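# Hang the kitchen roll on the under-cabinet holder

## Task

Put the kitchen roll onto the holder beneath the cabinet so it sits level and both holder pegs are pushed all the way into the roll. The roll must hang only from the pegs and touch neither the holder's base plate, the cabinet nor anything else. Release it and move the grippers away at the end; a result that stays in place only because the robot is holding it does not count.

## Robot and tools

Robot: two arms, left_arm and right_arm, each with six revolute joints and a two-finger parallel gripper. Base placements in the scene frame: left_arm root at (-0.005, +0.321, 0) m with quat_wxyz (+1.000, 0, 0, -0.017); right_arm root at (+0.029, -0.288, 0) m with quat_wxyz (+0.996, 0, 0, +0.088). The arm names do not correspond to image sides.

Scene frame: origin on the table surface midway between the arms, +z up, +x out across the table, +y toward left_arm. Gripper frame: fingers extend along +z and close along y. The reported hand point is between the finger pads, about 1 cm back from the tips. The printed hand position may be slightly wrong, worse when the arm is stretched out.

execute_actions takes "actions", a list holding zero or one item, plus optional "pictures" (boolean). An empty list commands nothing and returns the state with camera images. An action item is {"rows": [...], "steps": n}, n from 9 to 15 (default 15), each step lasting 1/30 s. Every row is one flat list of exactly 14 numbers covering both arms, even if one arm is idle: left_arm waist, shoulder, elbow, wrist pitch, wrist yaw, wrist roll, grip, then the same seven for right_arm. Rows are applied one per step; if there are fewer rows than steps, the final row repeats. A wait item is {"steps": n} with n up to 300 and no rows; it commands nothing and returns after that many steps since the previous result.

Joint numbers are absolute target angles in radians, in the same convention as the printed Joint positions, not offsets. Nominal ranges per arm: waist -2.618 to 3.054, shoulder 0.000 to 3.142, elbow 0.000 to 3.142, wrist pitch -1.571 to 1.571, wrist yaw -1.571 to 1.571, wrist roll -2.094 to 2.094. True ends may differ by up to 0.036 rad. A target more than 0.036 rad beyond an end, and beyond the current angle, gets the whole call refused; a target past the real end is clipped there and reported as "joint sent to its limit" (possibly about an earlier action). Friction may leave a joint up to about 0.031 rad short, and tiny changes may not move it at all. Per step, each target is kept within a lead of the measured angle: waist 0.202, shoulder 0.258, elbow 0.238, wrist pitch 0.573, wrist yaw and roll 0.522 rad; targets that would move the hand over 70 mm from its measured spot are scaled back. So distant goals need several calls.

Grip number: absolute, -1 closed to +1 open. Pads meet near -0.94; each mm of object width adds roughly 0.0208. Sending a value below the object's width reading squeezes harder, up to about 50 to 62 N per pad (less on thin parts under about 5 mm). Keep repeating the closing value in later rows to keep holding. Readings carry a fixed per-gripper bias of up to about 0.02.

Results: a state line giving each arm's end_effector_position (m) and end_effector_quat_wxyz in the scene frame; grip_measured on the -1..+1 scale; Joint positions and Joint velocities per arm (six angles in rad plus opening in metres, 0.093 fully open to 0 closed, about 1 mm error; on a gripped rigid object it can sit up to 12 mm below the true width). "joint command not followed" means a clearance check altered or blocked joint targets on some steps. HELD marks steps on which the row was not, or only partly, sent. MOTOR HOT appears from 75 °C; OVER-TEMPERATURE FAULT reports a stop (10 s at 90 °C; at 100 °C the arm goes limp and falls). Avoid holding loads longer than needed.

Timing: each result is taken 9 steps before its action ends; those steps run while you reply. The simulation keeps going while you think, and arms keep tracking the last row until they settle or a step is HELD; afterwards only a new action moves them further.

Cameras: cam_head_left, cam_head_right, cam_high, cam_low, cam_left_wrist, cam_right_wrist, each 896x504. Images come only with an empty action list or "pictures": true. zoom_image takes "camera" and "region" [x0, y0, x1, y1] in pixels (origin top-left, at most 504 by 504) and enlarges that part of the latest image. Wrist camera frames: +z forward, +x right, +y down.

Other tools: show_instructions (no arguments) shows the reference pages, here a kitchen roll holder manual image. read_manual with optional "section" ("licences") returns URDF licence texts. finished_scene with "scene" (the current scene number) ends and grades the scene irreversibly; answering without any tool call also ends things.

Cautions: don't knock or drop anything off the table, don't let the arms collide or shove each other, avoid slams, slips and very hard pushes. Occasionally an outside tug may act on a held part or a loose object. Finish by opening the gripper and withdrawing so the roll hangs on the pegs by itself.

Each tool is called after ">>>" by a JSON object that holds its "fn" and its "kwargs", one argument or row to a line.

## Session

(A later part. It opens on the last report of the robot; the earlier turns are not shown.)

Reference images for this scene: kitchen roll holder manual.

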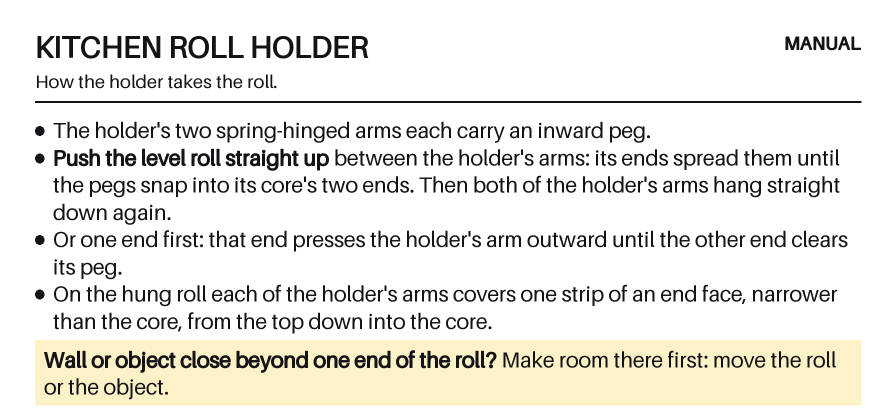

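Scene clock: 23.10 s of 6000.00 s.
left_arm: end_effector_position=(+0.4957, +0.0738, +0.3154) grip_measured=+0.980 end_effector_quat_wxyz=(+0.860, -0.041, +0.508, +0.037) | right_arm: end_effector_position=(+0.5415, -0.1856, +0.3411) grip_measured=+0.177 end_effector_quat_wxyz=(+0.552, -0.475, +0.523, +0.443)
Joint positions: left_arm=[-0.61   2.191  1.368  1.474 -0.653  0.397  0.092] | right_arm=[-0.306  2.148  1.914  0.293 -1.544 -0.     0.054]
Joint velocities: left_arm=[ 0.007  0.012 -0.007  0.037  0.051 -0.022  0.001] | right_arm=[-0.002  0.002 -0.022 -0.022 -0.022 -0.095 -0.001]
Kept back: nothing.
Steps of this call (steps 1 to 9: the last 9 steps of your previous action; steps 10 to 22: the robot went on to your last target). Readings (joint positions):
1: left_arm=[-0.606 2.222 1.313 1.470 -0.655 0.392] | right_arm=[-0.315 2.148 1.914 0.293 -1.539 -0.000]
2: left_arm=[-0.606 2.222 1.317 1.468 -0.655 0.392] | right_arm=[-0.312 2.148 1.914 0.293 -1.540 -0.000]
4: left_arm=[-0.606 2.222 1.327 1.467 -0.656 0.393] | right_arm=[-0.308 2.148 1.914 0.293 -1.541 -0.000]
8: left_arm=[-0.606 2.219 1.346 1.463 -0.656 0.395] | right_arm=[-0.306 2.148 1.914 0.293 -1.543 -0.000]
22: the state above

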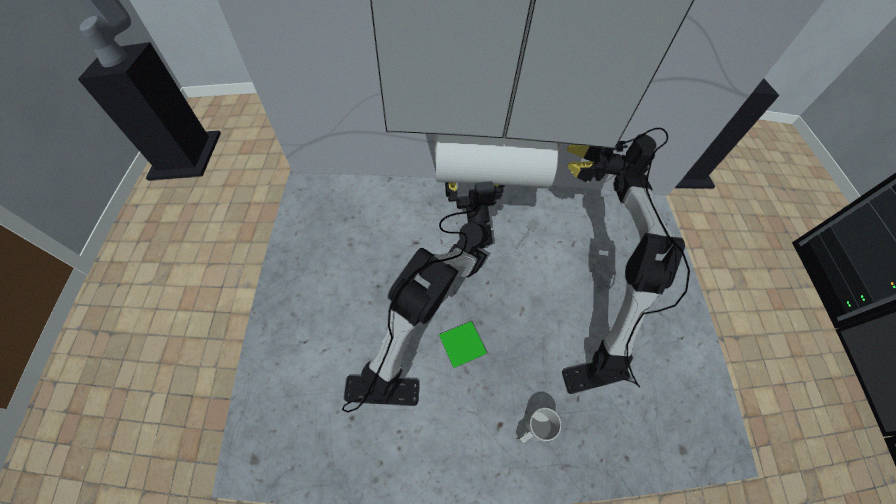

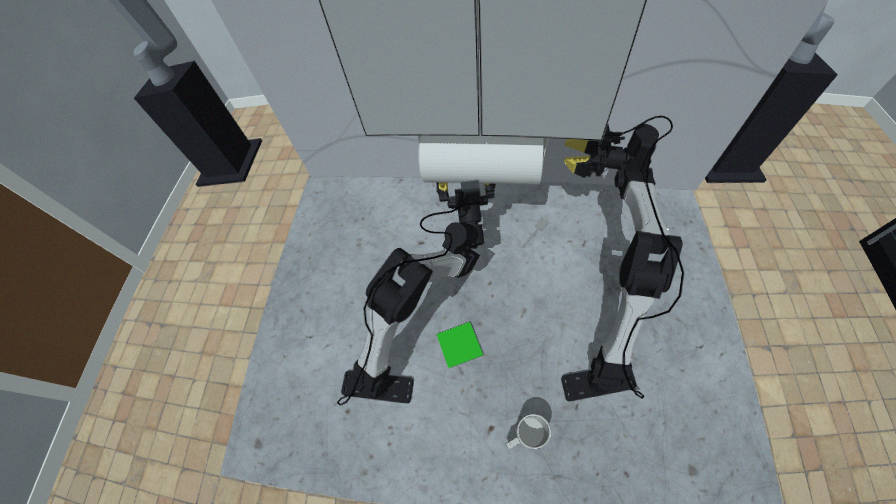

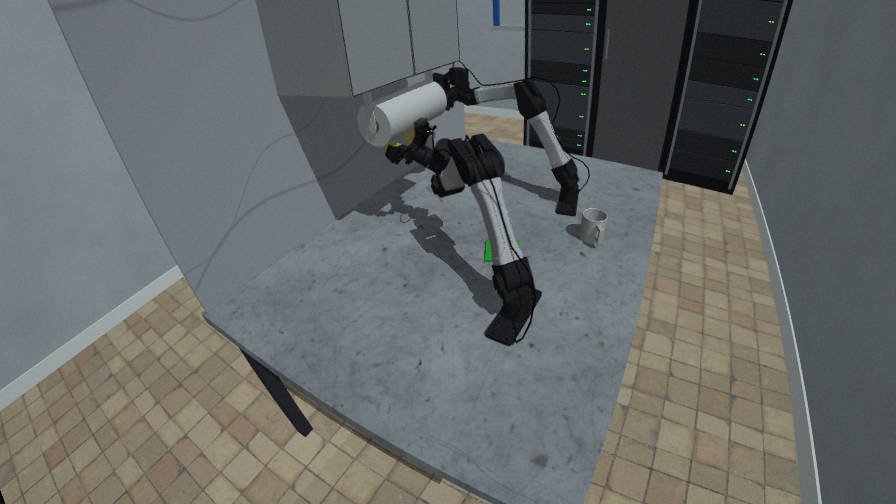

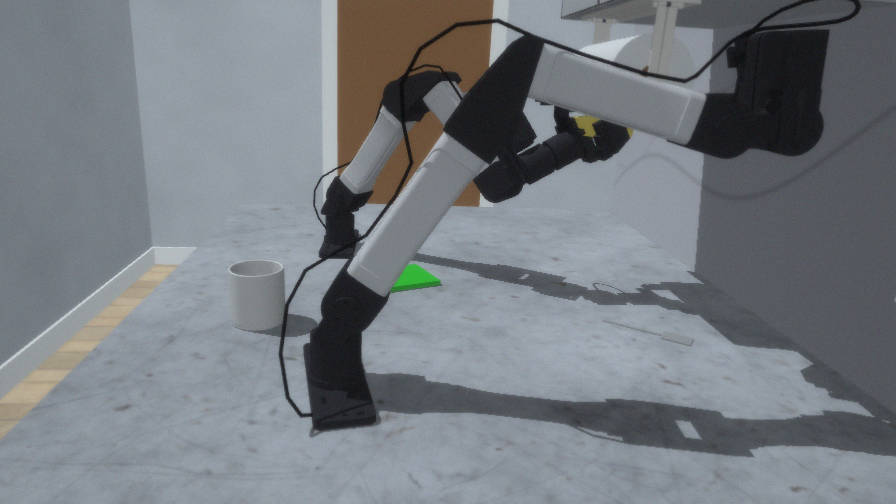

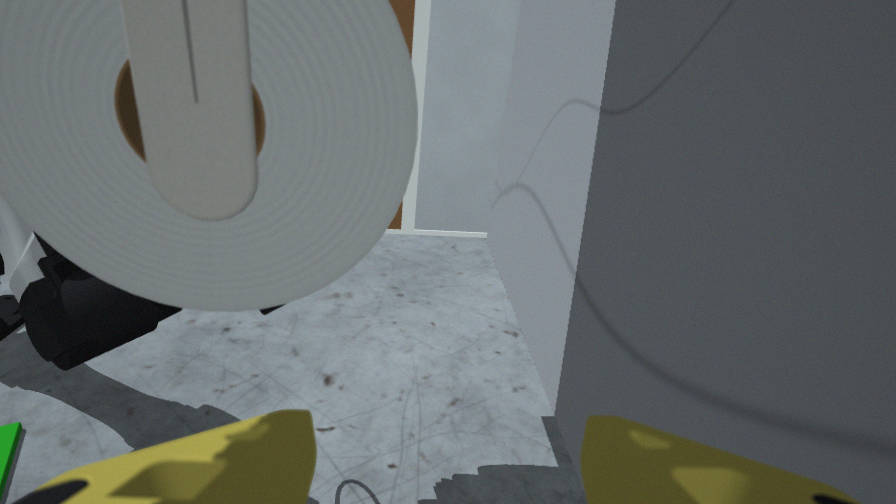

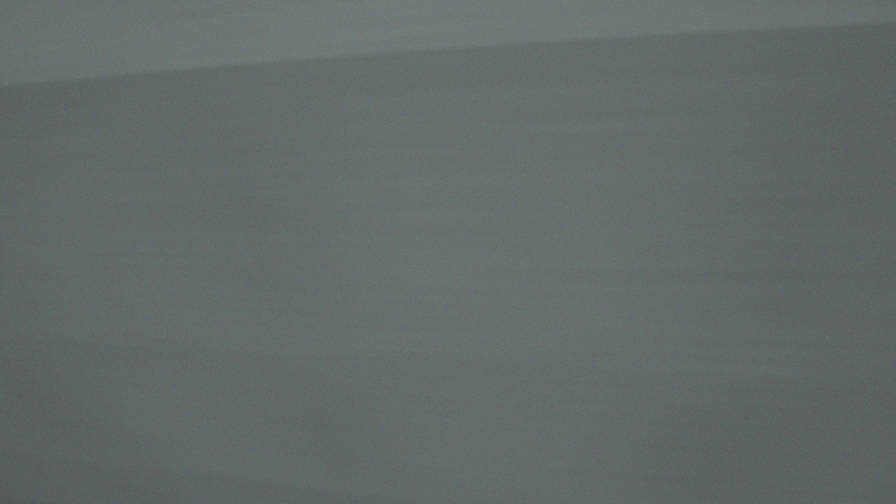

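>>> {"fn": "execute_actions", "kwargs": {
  "actions": [
    {"rows":[[-0.614,2.18,1.355,1.48,-0.64,0.39,1,-0.31,2.14,1.9,0.29,-1.55,0,0.18],[-0.614,2.18,1.34,1.48,-0.64,0.39,1,-0.32,2.13,1.88,0.29,-1.55,0,0.18],[-0.614,2.18,1.325,1.48,-0.64,0.39,1,-0.33,2.12,1.86,0.29,-1.55,0,0.18],[-0.614,2.18,1.31,1.48,-0.64,0.39,1,-0.34,2.11,1.84,0.29,-1.55,0,0.18],[-0.614,2.18,1.29,1.48,-0.64,0.39,1,-0.35,2.1,1.82,0.29,-1.55,0,0.18],[-0.614,2.17,1.25,1.48,-0.64,0.39,1,-0.36,2.09,1.8,0.29,-1.55,0,0.18],[-0.614,2.15,1.19,1.48,-0.64,0.39,1,-0.37,2.08,1.78,0.29,-1.55,0,0.18],[-0.614,2.12,1.12,1.48,-0.64,0.39,1,-0.38,2.07,1.76,0.29,-1.55,0,0.18],[-0.614,2.08,1.04,1.48,-0.64,0.39,1,-0.39,2.06,1.74,0.29,-1.55,0,0.18],[-0.614,2.03,0.96,1.48,-0.64,0.39,1,-0.4,2.05,1.72,0.29,-1.55,0,0.18],[-0.614,1.97,0.88,1.48,-0.64,0.39,1,-0.41,2.04,1.7,0.29,-1.55,0,0.18],[-0.614,1.9,0.8,1.48,-0.64,0.39,1,-0.42,2.03,1.68,0.29,-1.55,0,0.18],[-0.614,1.82,0.72,1.48,-0.64,0.39,1,-0.42,2.02,1.66,0.29,-1.55,0,0.18],[-0.614,1.74,0.64,1.48,-0.64,0.39,1,-0.42,2.0,1.65,0.29,-1.55,0,0.18],[-0.614,1.65,0.55,1.48,-0.64,0.39,1,-0.42,2.0,1.65,0.29,-1.55,0,0.18]]}
  ]
}}

>>> {"fn": "execute_actions", "kwargs": {
  "actions": [
    {"steps":30}
  ],
  "pictures": true
}}

Scene clock: 24.67 s of 6000.00 s.
left_arm: end_effector_position=(+0.4951, +0.0736, +0.2937) grip_measured=+0.980 end_effector_quat_wxyz=(+0.848, -0.022, +0.528, +0.047) | right_arm: end_effector_position=(+0.5372, -0.1941, +0.3347) grip_measured=+0.177 end_effector_quat_wxyz=(+0.549, -0.462, +0.535, +0.447)
Joint positions: left_arm=[-0.61   2.19   1.312  1.468 -0.649  0.397  0.092] | right_arm=[-0.325  2.121  1.857  0.294 -1.545 -0.     0.054]
Joint velocities: left_arm=[-0.017 -0.056 -0.662  0.066  0.066 -0.022  0.   ] | right_arm=[-0.261 -0.256 -0.584 -0.037 -0.095  0.022  0.   ]
Steps of this call (steps 1 to 30: the robot went on to your last target; steps 31 to 41: nothing new was sent; steps 42 to 47: the first 6 steps of this action). Readings (joint positions):
42: left_arm=[-0.610 2.191 1.368 1.471 -0.653 0.397] | right_arm=[-0.306 2.148 1.914 0.293 -1.544 -0.000]
43: left_arm=[-0.610 2.191 1.365 1.468 -0.653 0.397] | right_arm=[-0.307 2.148 1.914 0.293 -1.544 -0.000]
45: left_arm=[-0.610 2.191 1.348 1.468 -0.652 0.397] | right_arm=[-0.311 2.139 1.895 0.294 -1.544 -0.000]
47: the state above

Scene clock: 25.67 s of 6000.00 s.
left_arm: end_effector_position=(+0.3749, +0.1630, +0.2759) grip_measured=+0.980 end_effector_quat_wxyz=(+0.811, +0.025, +0.580, +0.073) | right_arm: end_effector_position=(+0.5184, -0.2384, +0.3226) grip_measured=+0.177 end_effector_quat_wxyz=(+0.552, -0.414, +0.574, +0.441)
Joint positions: left_arm=[-0.61   1.64   0.571  1.489 -0.646  0.395  0.092] | right_arm=[-0.424  2.014  1.673  0.293 -1.547 -0.     0.054]
Joint velocities: left_arm=[ 0.007 -0.012 -0.002  0.051  0.051 -0.007  0.001] | right_arm=[ 0.012  0.022 -0.017  0.051  0.022  0.022 -0.   ]
Kept back: nothing.
Steps of this call (steps 1 to 9: the last 9 steps of your previous action; steps 10 to 30: the robot went on to your last target). Readings (joint positions):
1: left_arm=[-0.610 2.185 1.280 1.468 -0.647 0.397] | right_arm=[-0.334 2.112 1.837 0.294 -1.545 -0.000]
2: left_arm=[-0.610 2.172 1.234 1.468 -0.644 0.397] | right_arm=[-0.346 2.103 1.816 0.294 -1.546 -0.000]
4: left_arm=[-0.610 2.122 1.100 1.464 -0.641 0.396] | right_arm=[-0.371 2.084 1.776 0.294 -1.546 -0.000]
8: left_arm=[-0.610 1.912 0.772 1.442 -0.640 0.396] | right_arm=[-0.416 2.045 1.697 0.293 -1.547 -0.000]
30: the state above
All arms were judged still, so your last target was given up. Only a new action makes them travel on or press farther. Fingers that are still opening or closing keep moving.

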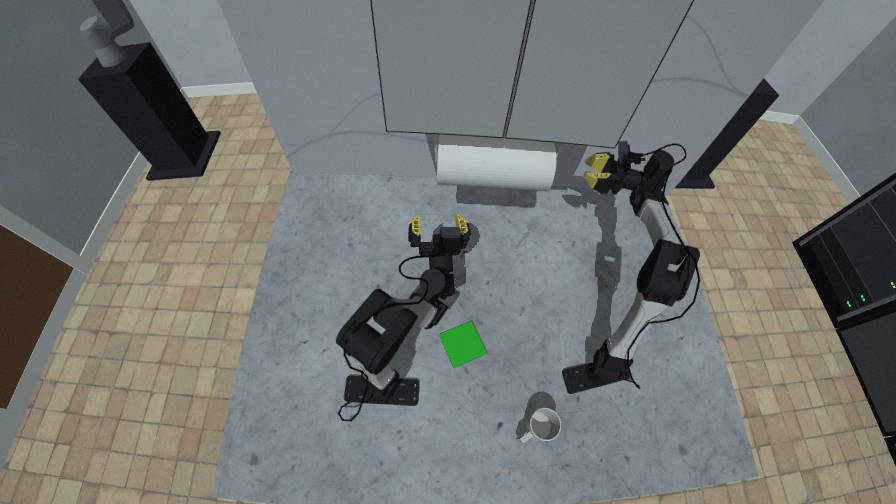

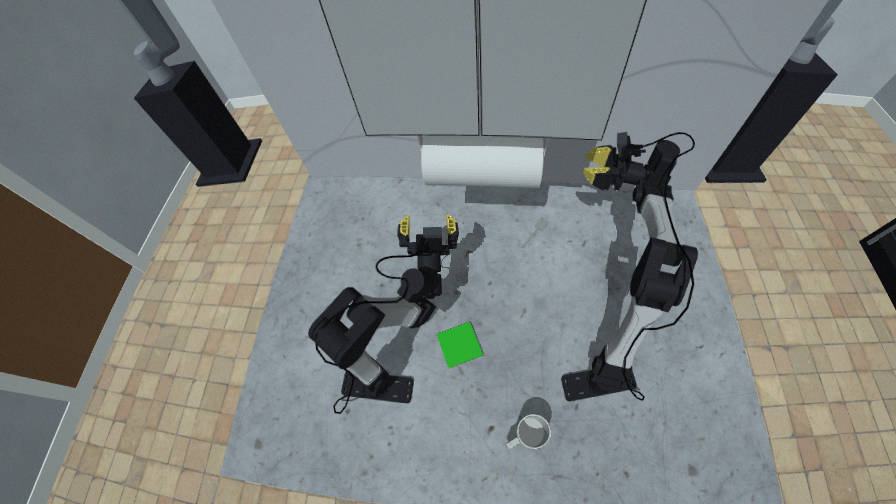

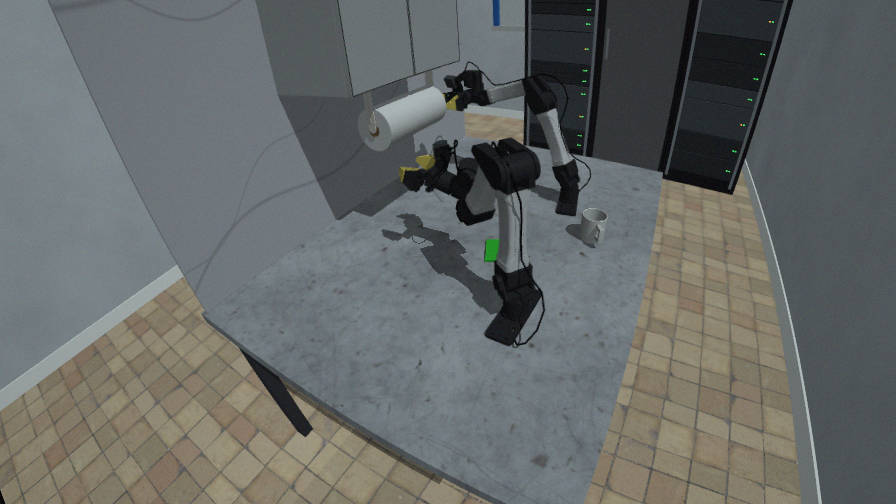

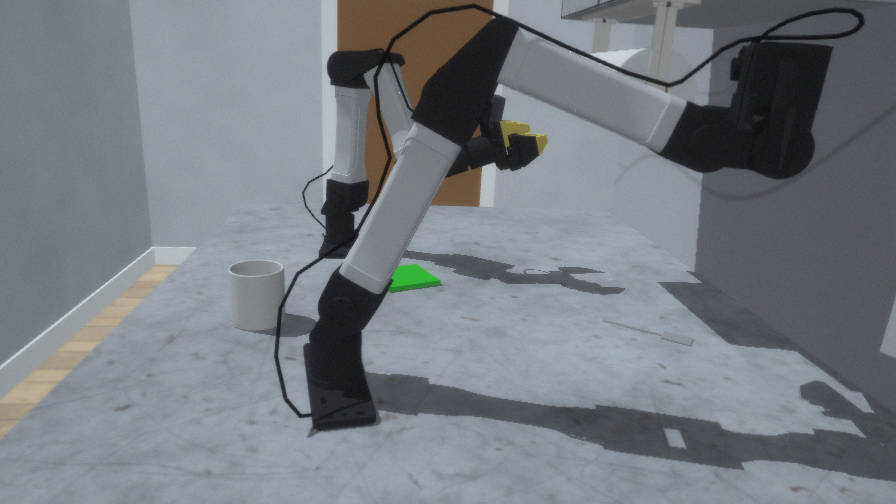

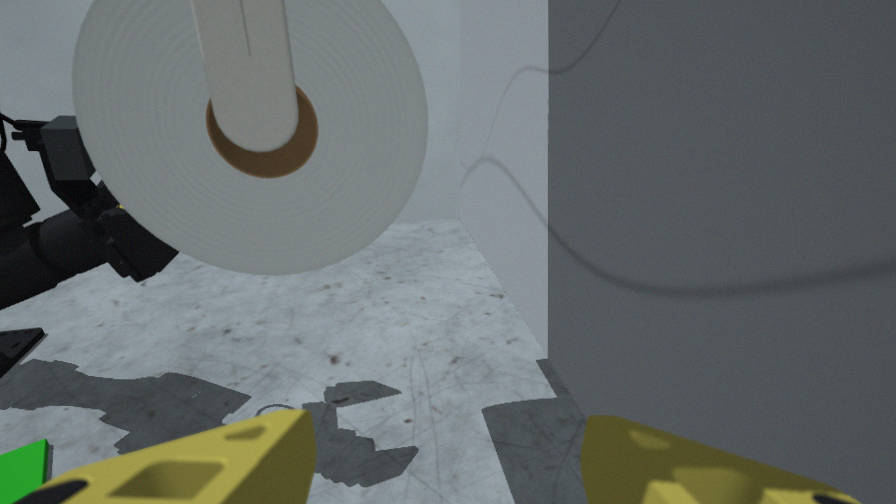

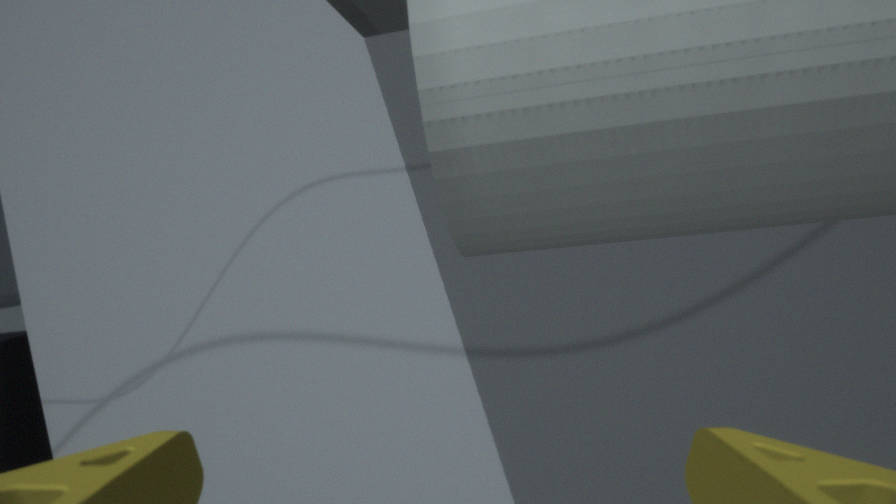

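Let me confirm this scene's task text and the left end.

>>> {"fn": "zoom_image", "kwargs": {
  "camera": "cam_high",
  "region": [330,60,470,170]
}}

>>> {"fn": "execute_actions", "kwargs": {
  "actions": [],
  "pictures": false
}}

Region (330, 60, 470, 170) of cam_high's 896x504 image, scaled by 3.600, with more detail than that image has; it fills the top 396 rows of this view, and the rest is white.

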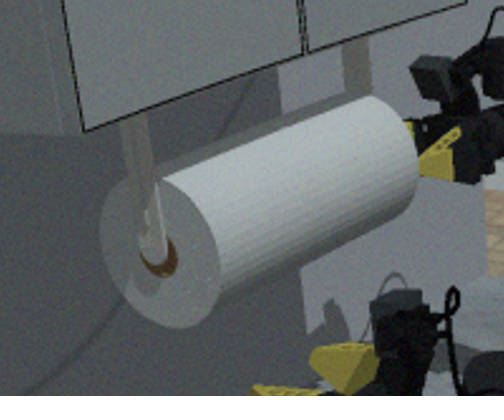

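Scene clock: 26.00 s of 6000.00 s.
left_arm: end_effector_position=(+0.3749, +0.1630, +0.2759) grip_measured=+0.980 end_effector_quat_wxyz=(+0.811, +0.025, +0.580, +0.073) | right_arm: end_effector_position=(+0.5184, -0.2384, +0.3226) grip_measured=+0.177 end_effector_quat_wxyz=(+0.552, -0.414, +0.574, +0.441)
Joint positions: left_arm=[-0.61   1.64   0.571  1.489 -0.646  0.395  0.092] | right_arm=[-0.424  2.014  1.673  0.293 -1.547 -0.     0.054]
Joint velocities: left_arm=[-0.002  0.017 -0.012 -0.022 -0.125 -0.081  0.   ] | right_arm=[-0.022  0.002  0.007  0.007 -0.037 -0.051  0.002]
Kept back: nothing.
Steps of this call (steps 1 to 10: nothing new was sent). Readings (joint positions):
1: left_arm=[-0.610 1.640 0.571 1.489 -0.646 0.395] | right_arm=[-0.424 2.014 1.673 0.293 -1.547 -0.000]
2: left_arm=[-0.610 1.640 0.571 1.489 -0.646 0.395] | right_arm=[-0.424 2.014 1.673 0.293 -1.547 -0.000]
4: left_arm=[-0.610 1.640 0.571 1.489 -0.646 0.395] | right_arm=[-0.424 2.014 1.673 0.293 -1.547 -0.000]
8: left_arm=[-0.610 1.640 0.571 1.489 -0.646 0.395] | right_arm=[-0.424 2.014 1.673 0.293 -1.547 -0.000]
10: the state above

>>> {"fn": "finished_scene", "kwargs": {
  "scene": 2
}}

The scene is finished: the task was done.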